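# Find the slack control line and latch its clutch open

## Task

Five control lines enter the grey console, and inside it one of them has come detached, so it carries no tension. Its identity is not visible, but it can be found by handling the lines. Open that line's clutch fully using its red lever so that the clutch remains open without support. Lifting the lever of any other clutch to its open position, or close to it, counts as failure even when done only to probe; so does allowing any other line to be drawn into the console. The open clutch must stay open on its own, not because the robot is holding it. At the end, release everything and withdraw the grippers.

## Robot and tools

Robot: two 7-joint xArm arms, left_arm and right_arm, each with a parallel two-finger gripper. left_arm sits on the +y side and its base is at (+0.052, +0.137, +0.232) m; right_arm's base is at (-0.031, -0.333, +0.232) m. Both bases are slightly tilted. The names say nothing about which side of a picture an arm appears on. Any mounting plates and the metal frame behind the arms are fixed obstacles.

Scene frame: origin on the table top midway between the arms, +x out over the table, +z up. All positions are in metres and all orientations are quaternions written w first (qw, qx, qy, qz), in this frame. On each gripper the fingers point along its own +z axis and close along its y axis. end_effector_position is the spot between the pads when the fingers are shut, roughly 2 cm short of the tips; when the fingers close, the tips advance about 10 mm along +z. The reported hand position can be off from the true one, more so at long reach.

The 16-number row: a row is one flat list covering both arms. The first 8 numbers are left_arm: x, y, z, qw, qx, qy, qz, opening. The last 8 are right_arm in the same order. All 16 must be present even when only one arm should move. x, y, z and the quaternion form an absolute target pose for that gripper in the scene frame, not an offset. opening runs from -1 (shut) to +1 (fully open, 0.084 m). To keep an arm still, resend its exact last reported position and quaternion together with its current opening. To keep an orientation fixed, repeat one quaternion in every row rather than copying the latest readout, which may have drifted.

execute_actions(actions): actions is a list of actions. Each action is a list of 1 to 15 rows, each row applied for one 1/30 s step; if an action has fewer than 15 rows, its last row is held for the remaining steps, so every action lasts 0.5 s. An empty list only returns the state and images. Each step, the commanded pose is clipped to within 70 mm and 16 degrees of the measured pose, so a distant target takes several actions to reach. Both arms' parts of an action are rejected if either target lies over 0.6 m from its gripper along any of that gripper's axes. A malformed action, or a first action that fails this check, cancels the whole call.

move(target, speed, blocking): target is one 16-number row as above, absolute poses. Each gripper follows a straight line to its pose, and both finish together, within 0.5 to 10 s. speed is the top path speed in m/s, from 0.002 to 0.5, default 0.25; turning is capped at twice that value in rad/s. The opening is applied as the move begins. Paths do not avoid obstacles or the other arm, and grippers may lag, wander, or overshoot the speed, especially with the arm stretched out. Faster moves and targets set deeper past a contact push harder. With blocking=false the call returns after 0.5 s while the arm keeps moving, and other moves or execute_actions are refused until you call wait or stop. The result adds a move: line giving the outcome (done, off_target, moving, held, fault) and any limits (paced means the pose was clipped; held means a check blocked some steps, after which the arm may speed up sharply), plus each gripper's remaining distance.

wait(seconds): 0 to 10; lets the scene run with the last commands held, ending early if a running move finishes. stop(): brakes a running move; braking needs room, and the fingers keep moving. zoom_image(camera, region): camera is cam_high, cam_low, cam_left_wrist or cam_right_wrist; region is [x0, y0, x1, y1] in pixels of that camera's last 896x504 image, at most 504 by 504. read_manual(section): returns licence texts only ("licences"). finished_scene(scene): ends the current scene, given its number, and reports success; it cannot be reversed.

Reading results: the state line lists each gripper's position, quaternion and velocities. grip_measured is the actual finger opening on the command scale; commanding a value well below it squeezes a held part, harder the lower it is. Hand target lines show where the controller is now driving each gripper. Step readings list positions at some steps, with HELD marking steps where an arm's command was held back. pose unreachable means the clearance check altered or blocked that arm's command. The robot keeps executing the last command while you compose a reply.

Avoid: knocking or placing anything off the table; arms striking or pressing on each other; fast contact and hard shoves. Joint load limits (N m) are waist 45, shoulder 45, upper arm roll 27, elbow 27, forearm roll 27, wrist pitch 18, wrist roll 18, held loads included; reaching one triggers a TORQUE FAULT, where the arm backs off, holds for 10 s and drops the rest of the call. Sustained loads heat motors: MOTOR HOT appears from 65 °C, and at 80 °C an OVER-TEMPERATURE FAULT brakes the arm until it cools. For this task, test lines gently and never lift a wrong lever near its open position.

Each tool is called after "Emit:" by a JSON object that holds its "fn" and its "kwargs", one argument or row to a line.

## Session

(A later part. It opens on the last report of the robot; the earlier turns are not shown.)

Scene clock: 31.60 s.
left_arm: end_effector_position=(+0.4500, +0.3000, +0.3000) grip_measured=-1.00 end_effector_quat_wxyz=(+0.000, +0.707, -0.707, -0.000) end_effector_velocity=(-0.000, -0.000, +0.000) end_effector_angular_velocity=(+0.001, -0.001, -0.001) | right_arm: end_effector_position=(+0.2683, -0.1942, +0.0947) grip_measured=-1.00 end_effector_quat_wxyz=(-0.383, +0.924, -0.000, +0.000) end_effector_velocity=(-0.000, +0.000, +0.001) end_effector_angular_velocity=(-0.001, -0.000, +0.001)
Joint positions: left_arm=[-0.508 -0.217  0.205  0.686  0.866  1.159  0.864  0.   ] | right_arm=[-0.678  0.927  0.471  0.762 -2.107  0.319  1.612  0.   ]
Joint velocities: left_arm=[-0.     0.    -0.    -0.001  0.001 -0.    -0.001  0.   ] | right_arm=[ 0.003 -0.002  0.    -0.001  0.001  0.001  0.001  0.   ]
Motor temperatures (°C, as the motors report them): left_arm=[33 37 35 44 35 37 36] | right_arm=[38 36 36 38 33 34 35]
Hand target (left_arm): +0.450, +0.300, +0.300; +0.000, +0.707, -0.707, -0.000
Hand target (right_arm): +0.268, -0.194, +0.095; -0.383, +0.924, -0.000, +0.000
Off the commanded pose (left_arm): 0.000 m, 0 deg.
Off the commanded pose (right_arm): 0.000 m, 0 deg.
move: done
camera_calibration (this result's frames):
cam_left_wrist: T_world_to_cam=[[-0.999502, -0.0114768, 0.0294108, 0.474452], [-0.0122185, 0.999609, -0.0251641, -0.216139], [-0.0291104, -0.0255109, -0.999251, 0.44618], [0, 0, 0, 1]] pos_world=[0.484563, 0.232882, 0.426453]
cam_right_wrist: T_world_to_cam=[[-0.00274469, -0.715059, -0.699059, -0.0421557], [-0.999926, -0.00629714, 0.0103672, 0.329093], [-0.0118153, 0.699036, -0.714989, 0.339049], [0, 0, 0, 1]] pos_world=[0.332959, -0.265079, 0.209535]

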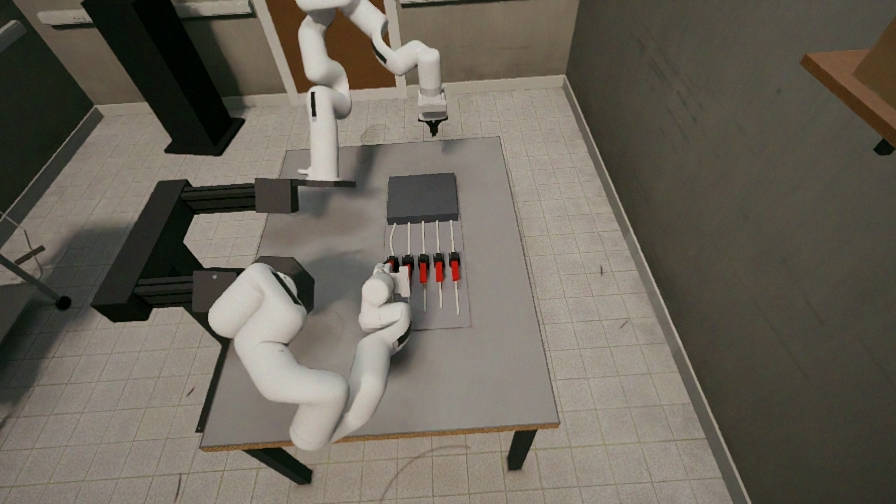

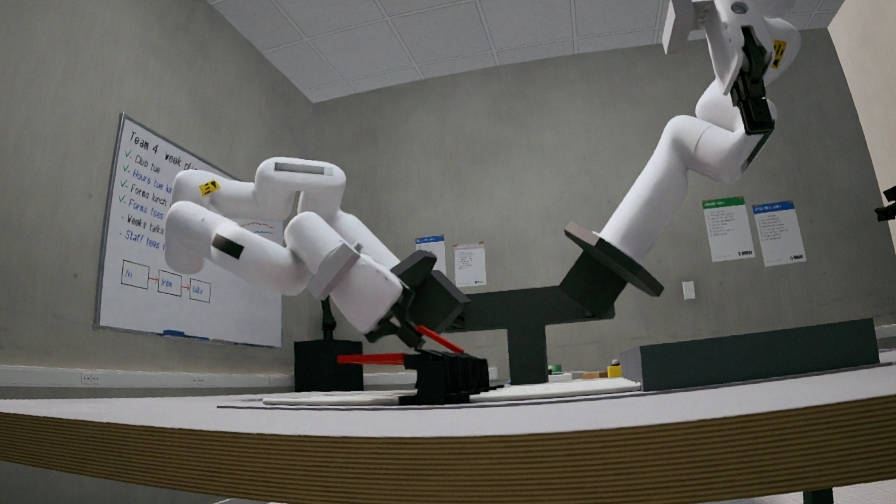

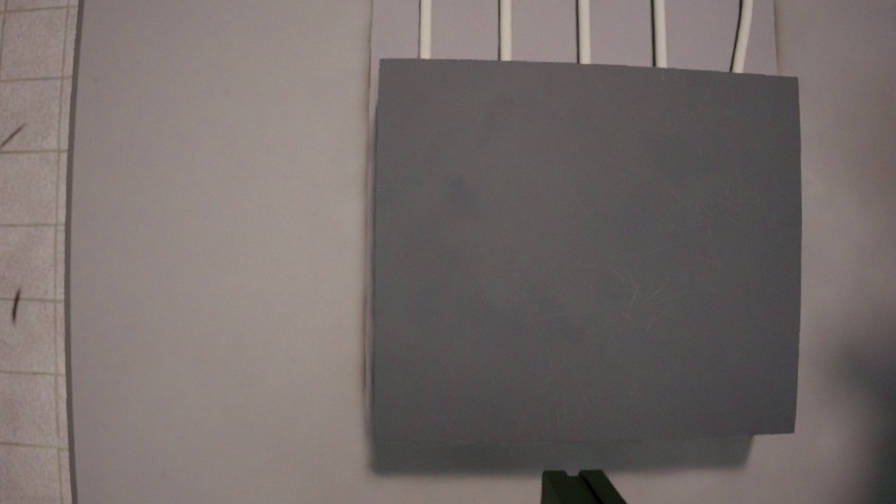

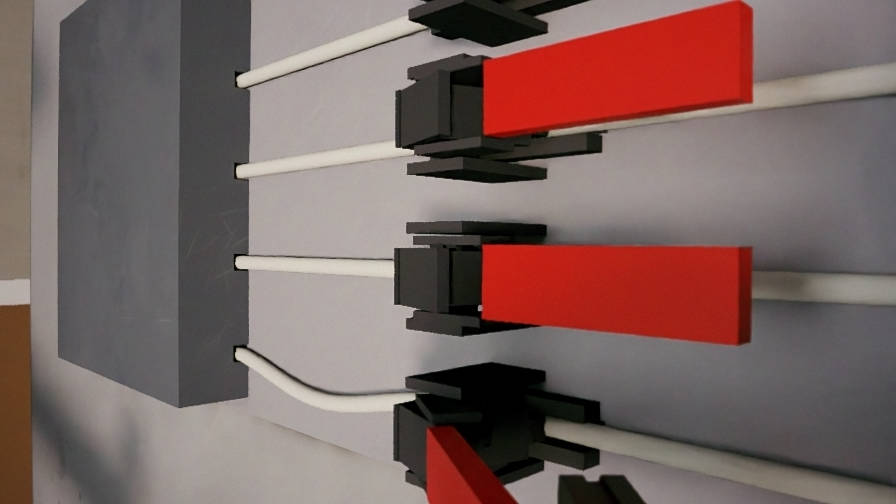

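Emit:
{"fn": "move", "kwargs": {
  "target": [0.45,0.3,0.3,0,0.707,-0.707,0,-1,0.268,-0.168,0.115,-0.383,0.924,0,0,-1],
  "speed": 0.04
}}

Emit:
{"fn": "move", "kwargs": {
  "target": [0.45,0.3,0.3,0,0.707,-0.707,0,-1,0.268,-0.128,0.135,-0.383,0.924,0,0,-1],
  "speed": 0.05
}}

Emit:
{"fn": "move", "kwargs": {
  "target": [0.45,0.3,0.3,0,0.707,-0.707,0,-1,0.268,-0.076,0.13,-0.383,0.924,0,0,-1],
  "speed": 0.05
}}

Emit:
{"fn": "move", "kwargs": {
  "target": [0.45,0.3,0.3,0,0.707,-0.707,0,-1,0.268,-0.056,0.115,-0.383,0.924,0,0,-1],
  "speed": 0.05
}}

Emit:
{"fn": "move", "kwargs": {
  "target": [0.45,0.3,0.3,0,0.707,-0.707,0,-1,0.268,-0.035,0.09,-0.216,0.976,0,0,-1],
  "speed": 0.07
}}

Scene clock: 35.77 s.
left_arm: end_effector_position=(+0.4500, +0.3000, +0.3000) grip_measured=-1.00 end_effector_quat_wxyz=(+0.000, +0.707, -0.707, -0.000) end_effector_velocity=(-0.000, -0.000, +0.000) end_effector_angular_velocity=(-0.000, +0.000, -0.001) | right_arm: end_effector_position=(+0.2680, -0.1682, +0.1148) grip_measured=-1.00 end_effector_quat_wxyz=(-0.383, +0.924, +0.000, -0.000) end_effector_velocity=(+0.000, +0.000, +0.000) end_effector_angular_velocity=(-0.000, +0.000, -0.001)
Joint positions: left_arm=[-0.508 -0.217  0.205  0.686  0.866  1.159  0.864  0.   ] | right_arm=[-0.63   0.959  0.521  0.759 -2.098  0.379  1.676  0.   ]
Joint velocities: left_arm=[-0.001 -0.    -0.     0.    -0.001  0.001  0.001  0.   ] | right_arm=[ 0.     0.001  0.001  0.    -0.002  0.002  0.003  0.   ]
Motor temperatures (°C, as the motors report them): left_arm=[33 37 35 45 35 37 36] | right_arm=[38 36 36 38 33 34 35]
Hand target (left_arm): +0.450, +0.300, +0.300; +0.000, +0.707, -0.707, +0.000
Hand target (right_arm): +0.268, -0.168, +0.115; -0.383, +0.924, +0.000, +0.000
Off the commanded pose (left_arm): 0.000 m, 0 deg.
Off the commanded pose (right_arm): 0.000 m, 0 deg.
move: done
camera_calibration (this result's frames):
cam_left_wrist: T_world_to_cam=[[-0.999502, -0.0114776, 0.0294071, 0.474453], [-0.0122193, 0.999609, -0.0251666, -0.216138], [-0.0291068, -0.0255134, -0.999251, 0.44618], [0, 0, 0, 1]] pos_world=[0.484563, 0.232882, 0.426454]
cam_right_wrist: T_world_to_cam=[[-0.00231214, -0.715, -0.69912, -0.0095554], [-0.999924, -0.00679176, 0.010253, 0.328708], [-0.0120792, 0.699091, -0.71493, 0.335286], [0, 0, 0, 1]] pos_world=[0.332711, -0.238995, 0.229656]

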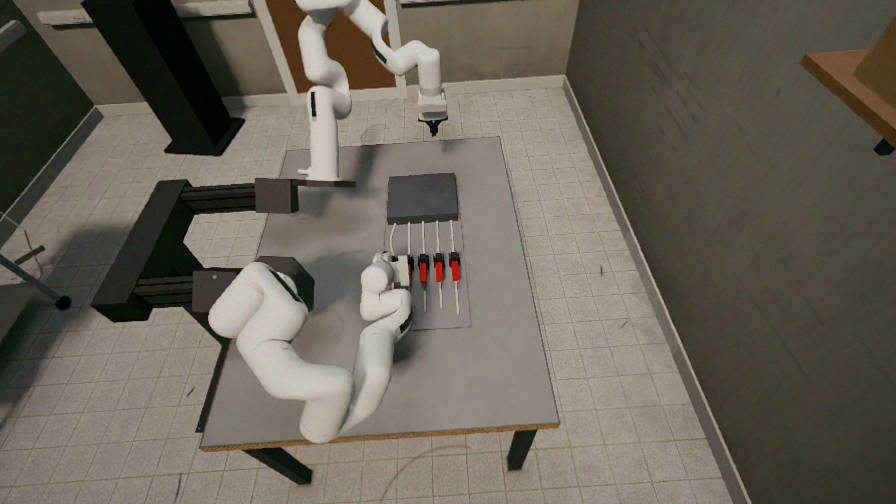

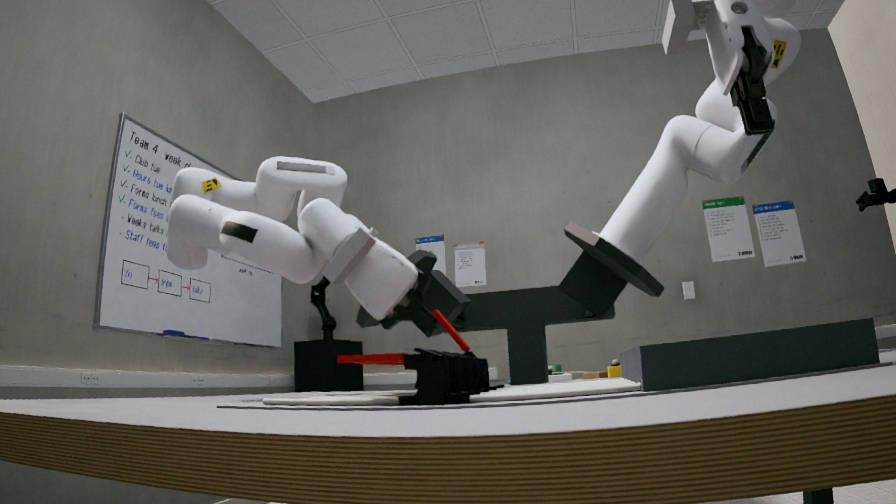

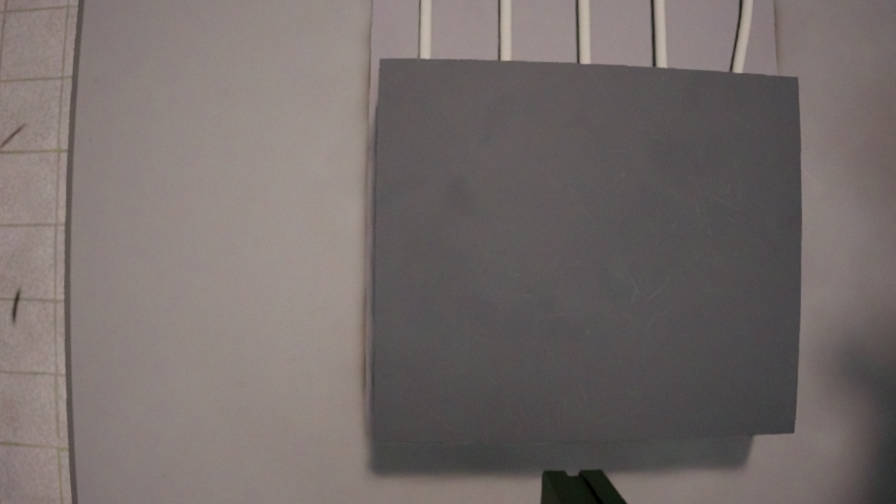

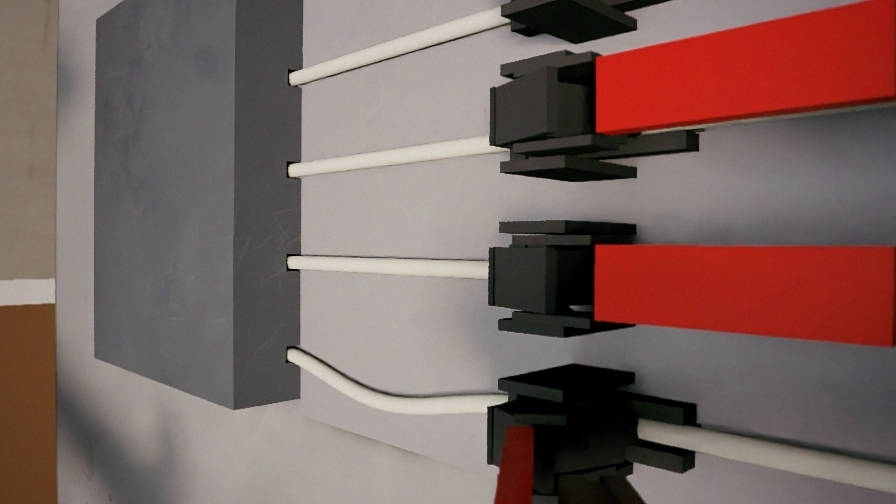

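Scene clock: 37.00 s.
left_arm: end_effector_position=(+0.4500, +0.3000, +0.3000) grip_measured=-1.00 end_effector_quat_wxyz=(+0.000, +0.707, -0.707, -0.000) end_effector_velocity=(+0.000, +0.000, +0.000) end_effector_angular_velocity=(+0.001, -0.001, -0.003) | right_arm: end_effector_position=(+0.2678, -0.1281, +0.1350) grip_measured=-1.00 end_effector_quat_wxyz=(-0.383, +0.924, +0.000, -0.000) end_effector_velocity=(+0.001, +0.000, -0.001) end_effector_angular_velocity=(-0.002, +0.002, -0.003)
Joint positions: left_arm=[-0.508 -0.217  0.205  0.686  0.866  1.159  0.864  0.   ] | right_arm=[-0.552  1.038  0.573  0.793 -2.092  0.461  1.754  0.   ]
Joint velocities: left_arm=[-0.001  0.    -0.     0.001  0.001  0.001  0.002  0.   ] | right_arm=[-0.     0.002  0.001  0.002 -0.     0.003  0.003  0.   ]
Motor temperatures (°C, as the motors report them): left_arm=[33 37 35 45 35 37 36] | right_arm=[38 36 36 38 33 34 35]
Hand target (left_arm): +0.450, +0.300, +0.300; +0.000, +0.707, -0.707, +0.000
Hand target (right_arm): +0.268, -0.128, +0.135; -0.383, +0.924, +0.000, +0.000
Off the commanded pose (left_arm): 0.000 m, 0 deg.
Off the commanded pose (right_arm): 0.000 m, 0 deg.
move: done
camera_calibration (this result's frames):
cam_left_wrist: T_world_to_cam=[[-0.999502, -0.0114777, 0.0294069, 0.474453], [-0.0122194, 0.999609, -0.0251666, -0.216138], [-0.0291065, -0.0255134, -0.999251, 0.44618], [0, 0, 0, 1]] pos_world=[0.484563, 0.232882, 0.426454]
cam_right_wrist: T_world_to_cam=[[-0.00188837, -0.714819, -0.699307, 0.0331016], [-0.999923, -0.00723566, 0.0100963, 0.328557], [-0.012277, 0.699272, -0.71475, 0.321716], [0, 0, 0, 1]] pos_world=[0.332544, -0.198928, 0.249778]

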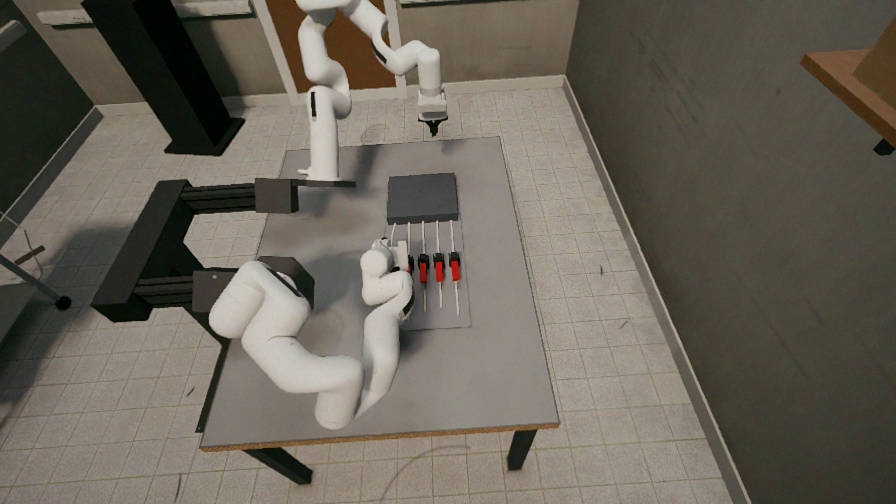

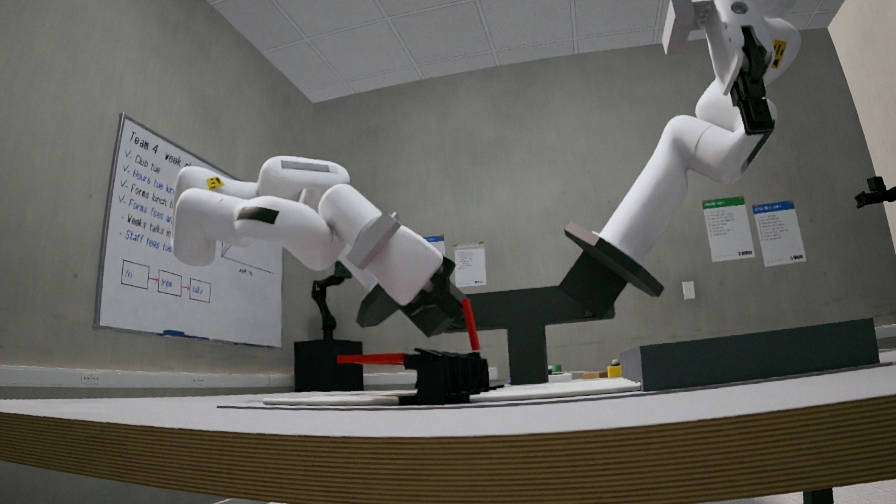

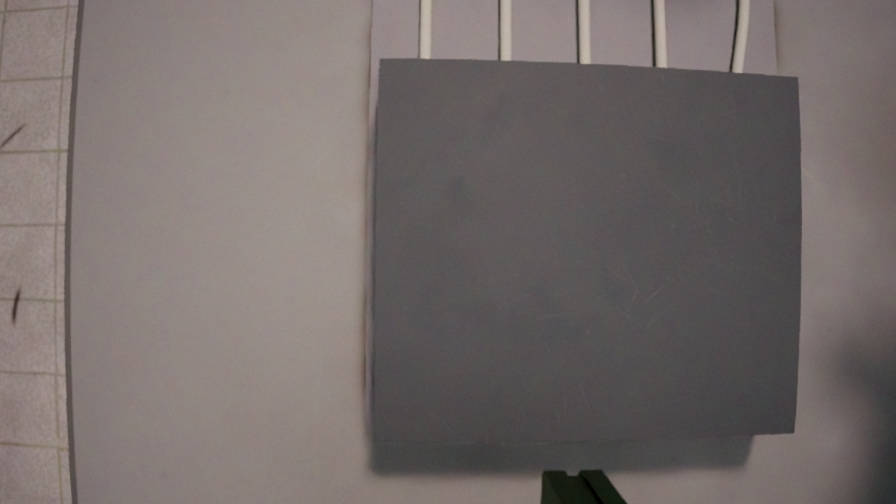

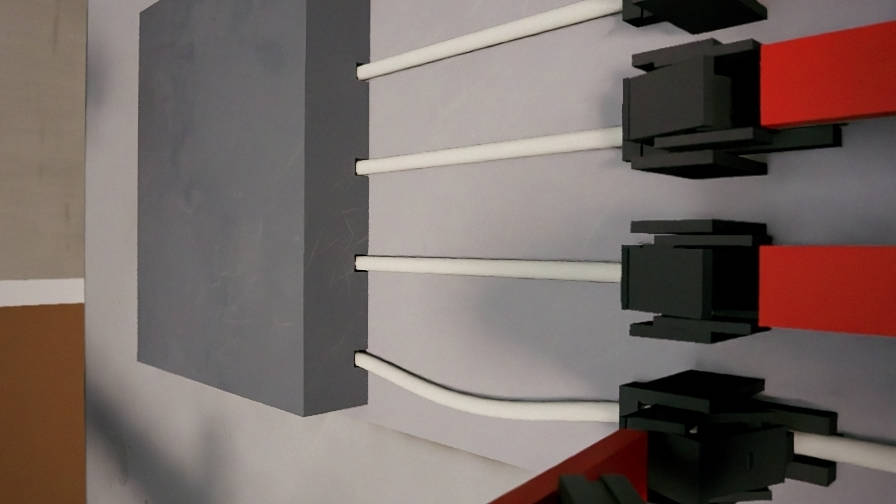

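Scene clock: 38.37 s.
left_arm: end_effector_position=(+0.4500, +0.3000, +0.3000) grip_measured=-1.00 end_effector_quat_wxyz=(+0.000, +0.707, -0.707, +0.000) end_effector_velocity=(+0.000, -0.000, +0.000) end_effector_angular_velocity=(-0.001, -0.001, +0.001) | right_arm: end_effector_position=(+0.2676, -0.0760, +0.1301) grip_measured=-1.00 end_effector_quat_wxyz=(-0.383, +0.924, +0.000, +0.000) end_effector_velocity=(+0.000, +0.001, -0.001) end_effector_angular_velocity=(-0.001, -0.000, -0.000)
Joint positions: left_arm=[-0.508 -0.217  0.205  0.686  0.866  1.159  0.864  0.   ] | right_arm=[-0.461  1.201  0.58   0.908 -2.134  0.536  1.818  0.   ]
Joint velocities: left_arm=[-0.    -0.     0.     0.    -0.001 -0.001 -0.001  0.   ] | right_arm=[ 0.003  0.004 -0.001  0.004 -0.001  0.002  0.002  0.   ]
Motor temperatures (°C, as the motors report them): left_arm=[33 37 35 45 35 37 36] | right_arm=[38 36 36 38 33 34 35]
Hand target (left_arm): +0.450, +0.300, +0.300; +0.000, +0.707, -0.707, -0.000
Hand target (right_arm): +0.268, -0.076, +0.130; -0.383, +0.924, +0.000, +0.000
Off the commanded pose (left_arm): 0.000 m, 0 deg.
Off the commanded pose (right_arm): 0.000 m, 0 deg.
move: done
camera_calibration (this result's frames):
cam_left_wrist: T_world_to_cam=[[-0.999502, -0.0114778, 0.0294067, 0.474454], [-0.0122194, 0.999609, -0.0251668, -0.216138], [-0.0291063, -0.0255136, -0.999251, 0.44618], [0, 0, 0, 1]] pos_world=[0.484563, 0.232882, 0.426454]
cam_right_wrist: T_world_to_cam=[[-0.00149967, -0.71474, -0.699389, 0.0668292], [-0.999922, -0.00757836, 0.00988878, 0.328761], [-0.0123681, 0.699349, -0.714673, 0.28186], [0, 0, 0, 1]] pos_world=[0.332322, -0.146862, 0.244927]

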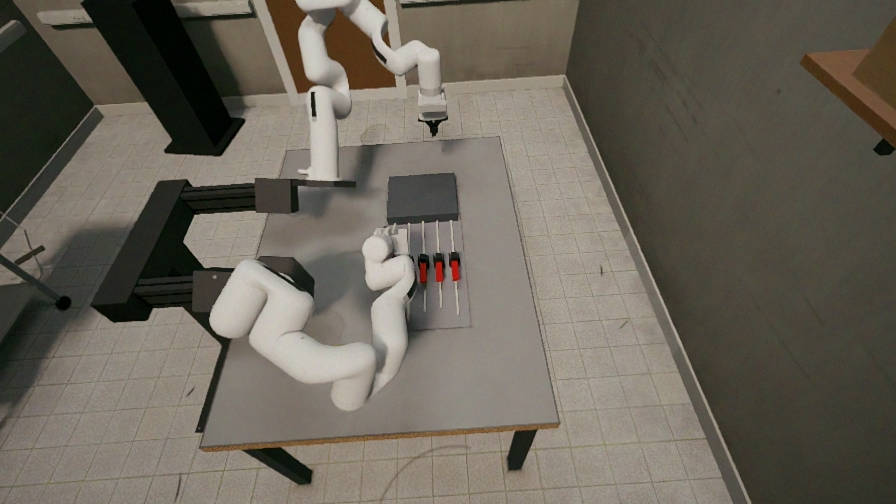

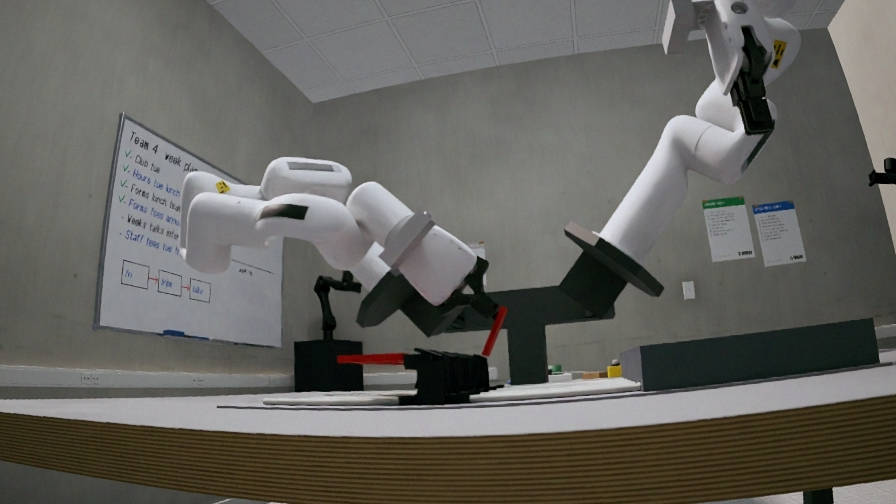

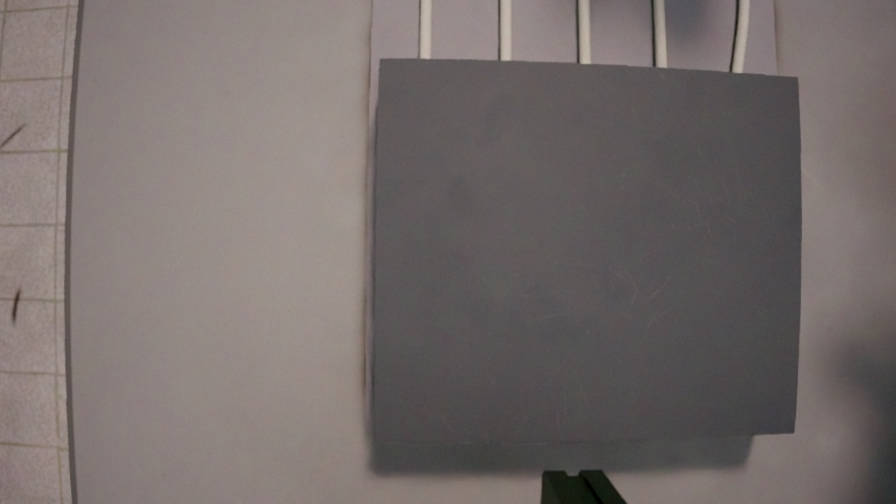

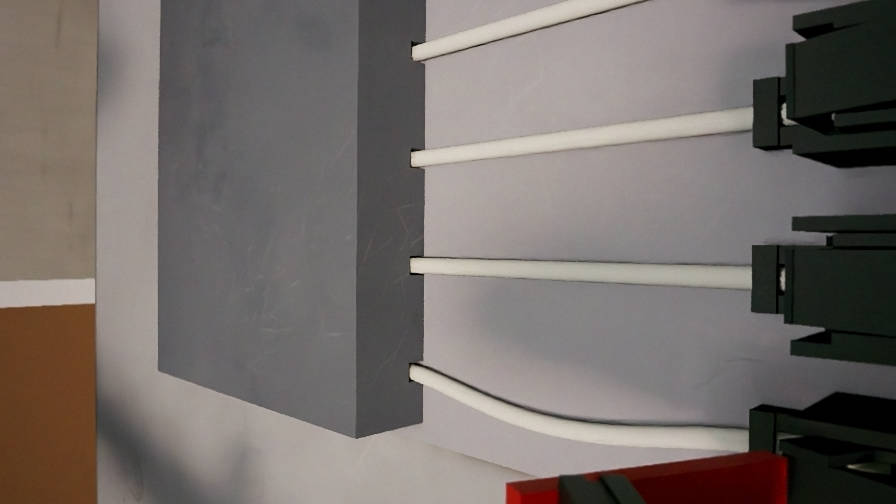

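Scene clock: 39.20 s.
left_arm: end_effector_position=(+0.4500, +0.3000, +0.3000) grip_measured=-1.00 end_effector_quat_wxyz=(+0.000, +0.707, -0.707, -0.000) end_effector_velocity=(+0.001, -0.000, +0.001) end_effector_angular_velocity=(+0.001, -0.004, -0.000) | right_arm: end_effector_position=(+0.2677, -0.0560, +0.1152) grip_measured=-1.00 end_effector_quat_wxyz=(-0.383, +0.924, +0.000, -0.000) end_effector_velocity=(+0.000, +0.001, -0.001) end_effector_angular_velocity=(+0.000, -0.001, +0.000)
Joint positions: left_arm=[-0.508 -0.217  0.205  0.686  0.866  1.159  0.864  0.   ] | right_arm=[-0.436  1.283  0.562  0.979 -2.168  0.548  1.829  0.   ]
Joint velocities: left_arm=[-0.001  0.    -0.001  0.     0.002 -0.002 -0.001  0.   ] | right_arm=[ 0.002  0.004 -0.001  0.004 -0.003  0.     0.001  0.   ]
Motor temperatures (°C, as the motors report them): left_arm=[33 37 35 45 35 37 36] | right_arm=[38 36 36 38 33 34 35]
Hand target (left_arm): +0.450, +0.300, +0.300; -0.000, +0.707, -0.707, +0.000
Hand target (right_arm): +0.268, -0.056, +0.115; -0.383, +0.924, +0.000, +0.000
Off the commanded pose (left_arm): 0.000 m, 0 deg.
Off the commanded pose (right_arm): 0.000 m, 0 deg.
move: done
camera_calibration (this result's frames):
cam_left_wrist: T_world_to_cam=[[-0.999502, -0.0114776, 0.0294069, 0.474453], [-0.0122193, 0.999609, -0.0251666, -0.216138], [-0.0291065, -0.0255134, -0.999251, 0.44618], [0, 0, 0, 1]] pos_world=[0.484563, 0.232882, 0.426454]
cam_right_wrist: T_world_to_cam=[[-0.00191391, -0.714646, -0.699484, 0.0708451], [-0.999923, -0.00722123, 0.0101137, 0.329175], [-0.0122789, 0.699449, -0.714577, 0.257184], [0, 0, 0, 1]] pos_world=[0.332443, -0.126881, 0.230004]

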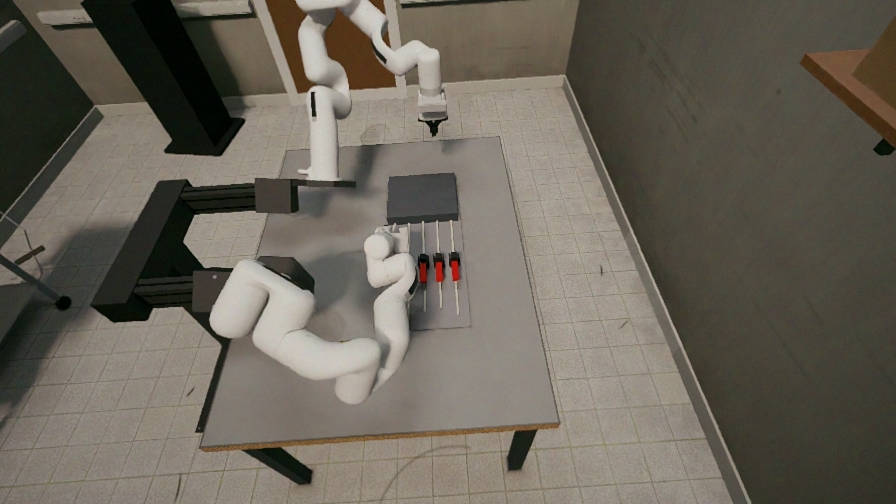

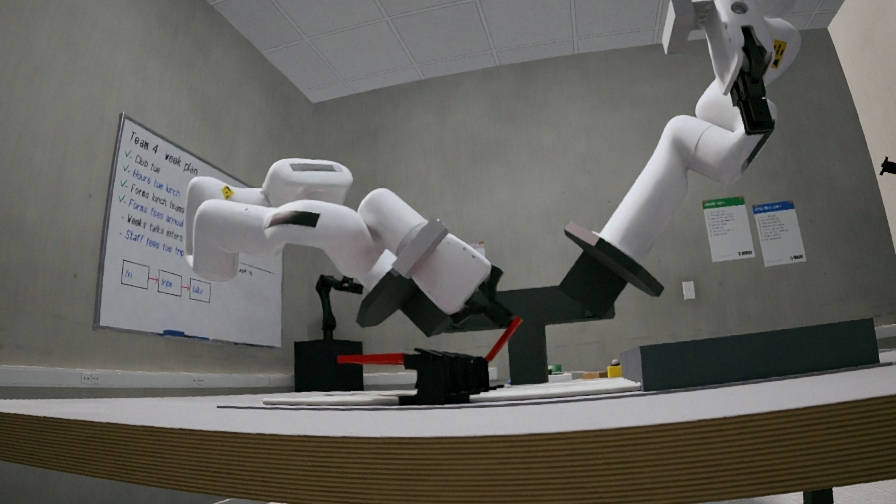

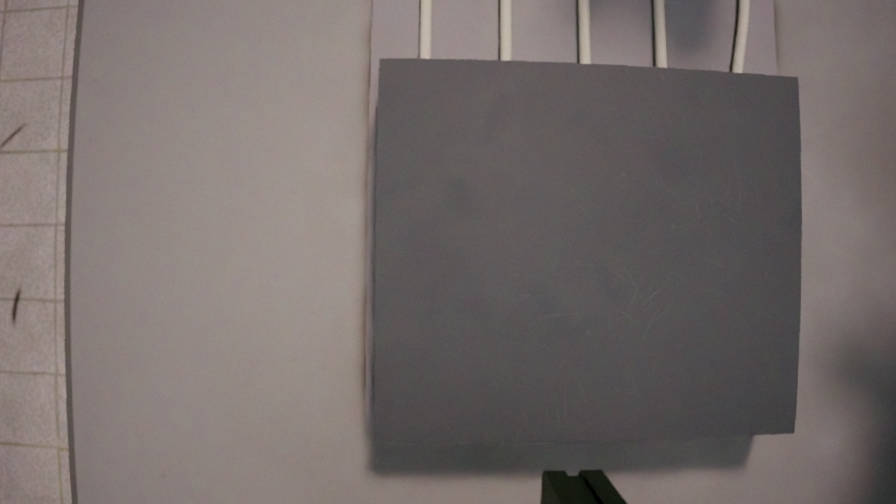

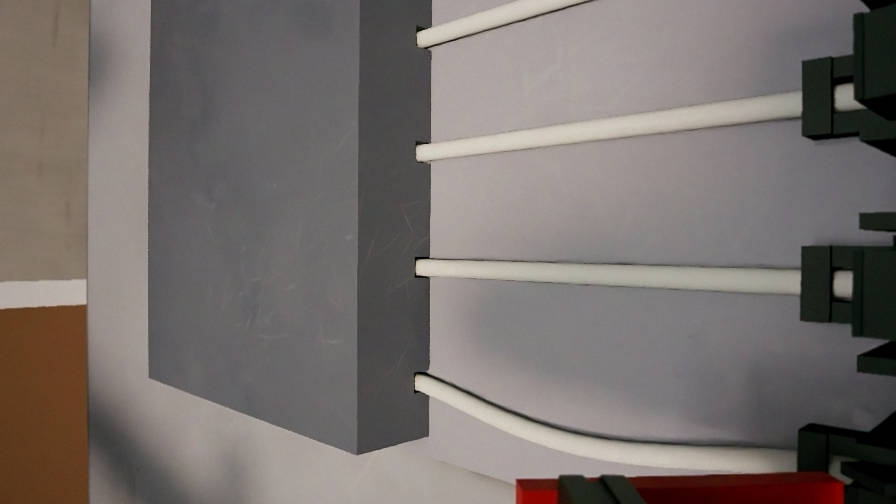

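Scene clock: 42.00 s.
left_arm: end_effector_position=(+0.4500, +0.3000, +0.3000) grip_measured=-1.00 end_effector_quat_wxyz=(+0.000, +0.707, -0.707, +0.000) end_effector_velocity=(-0.001, -0.000, -0.000) end_effector_angular_velocity=(-0.000, +0.002, -0.002) | right_arm: end_effector_position=(+0.2680, -0.0358, +0.0896) grip_measured=-1.00 end_effector_quat_wxyz=(-0.216, +0.976, +0.000, +0.000) end_effector_velocity=(-0.000, +0.001, -0.000) end_effector_angular_velocity=(-0.005, +0.001, +0.000)
Joint positions: left_arm=[-0.508 -0.217  0.205  0.686  0.866  1.159  0.864  0.   ] | right_arm=[-0.161  1.354  0.572  1.106 -1.918  0.898  1.846  0.   ]
Joint velocities: left_arm=[ 0.     0.     0.    -0.001 -0.001  0.001  0.002  0.   ] | right_arm=[ 0.005  0.002  0.     0.003  0.006  0.005 -0.001  0.   ]
Motor temperatures (°C, as the motors report them): left_arm=[33 37 35 45 35 37 36] | right_arm=[38 36 37 38 33 34 35]
Hand target (left_arm): +0.450, +0.300, +0.300; +0.000, +0.707, -0.707, +0.000
Hand target (right_arm): +0.268, -0.036, +0.090; -0.215, +0.977, +0.000, +0.000
Off the commanded pose (left_arm): 0.000 m, 0 deg.
Off the commanded pose (right_arm): 0.001 m, 0 deg.
move: done
camera_calibration (this result's frames):
cam_left_wrist: T_world_to_cam=[[-0.999502, -0.0114777, 0.0294068, 0.474453], [-0.0122194, 0.999609, -0.0251667, -0.216138], [-0.0291064, -0.0255135, -0.999251, 0.44618], [0, 0, 0, 1]] pos_world=[0.484563, 0.232882, 0.426454]
cam_right_wrist: T_world_to_cam=[[-0.00185481, -0.911812, -0.410604, 0.0343884], [-0.999926, -0.00324384, 0.0117204, 0.32985], [-0.0120188, 0.410595, -0.911739, 0.23206], [0, 0, 0, 1]] pos_world=[0.332678, -0.0628571, 0.221832]

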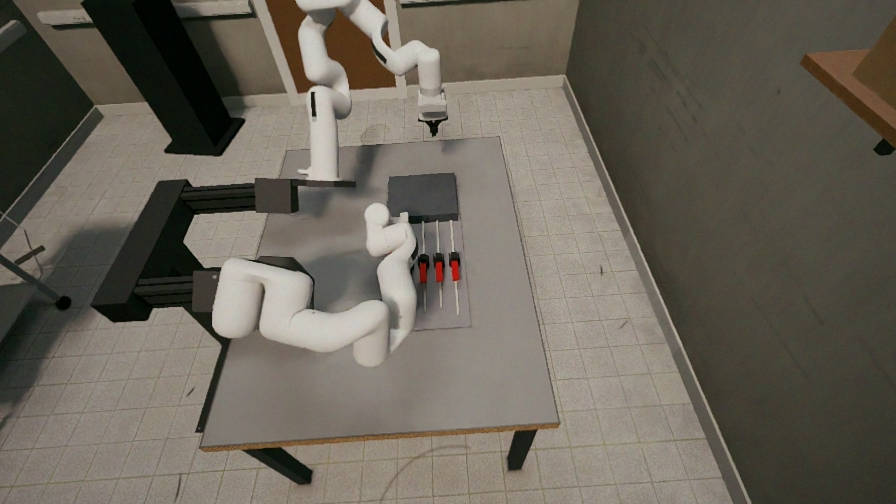

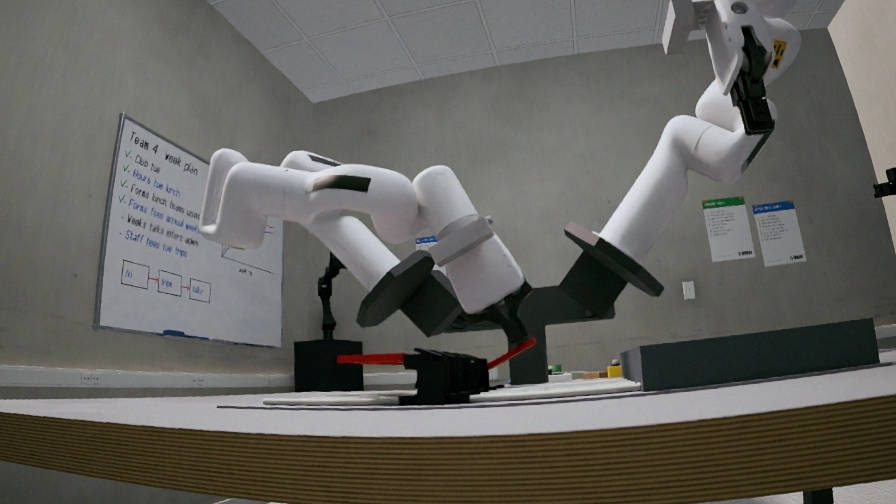

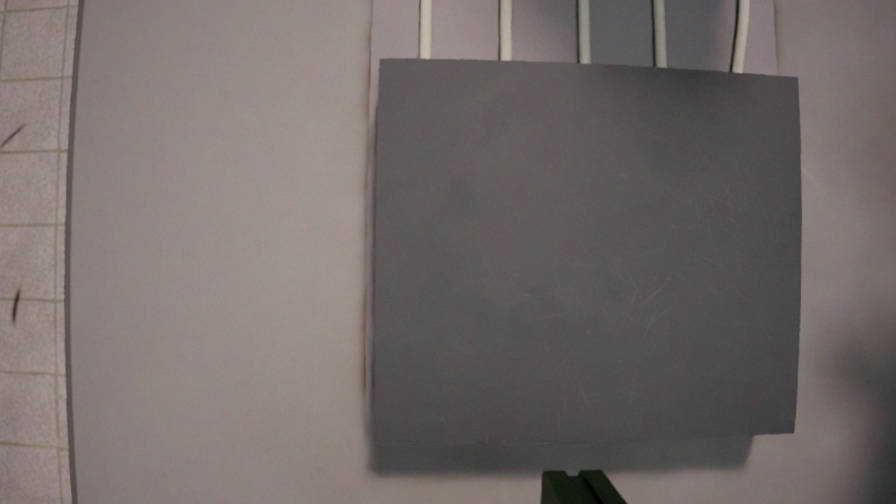

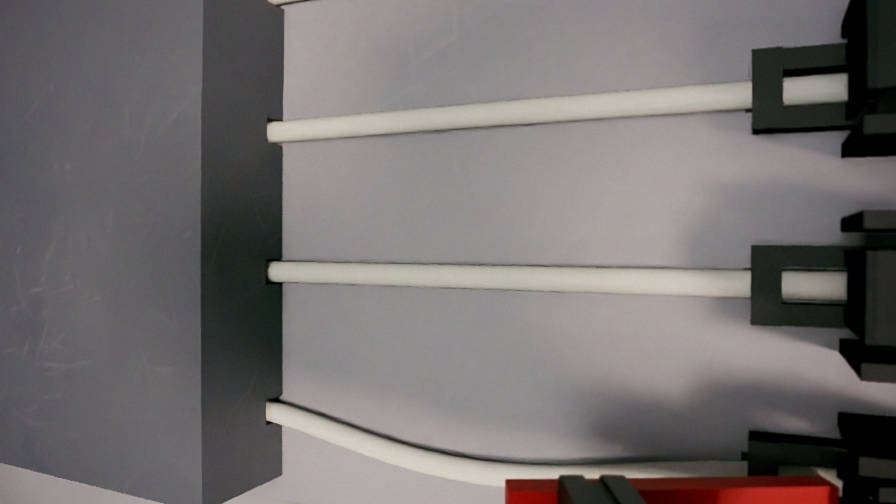

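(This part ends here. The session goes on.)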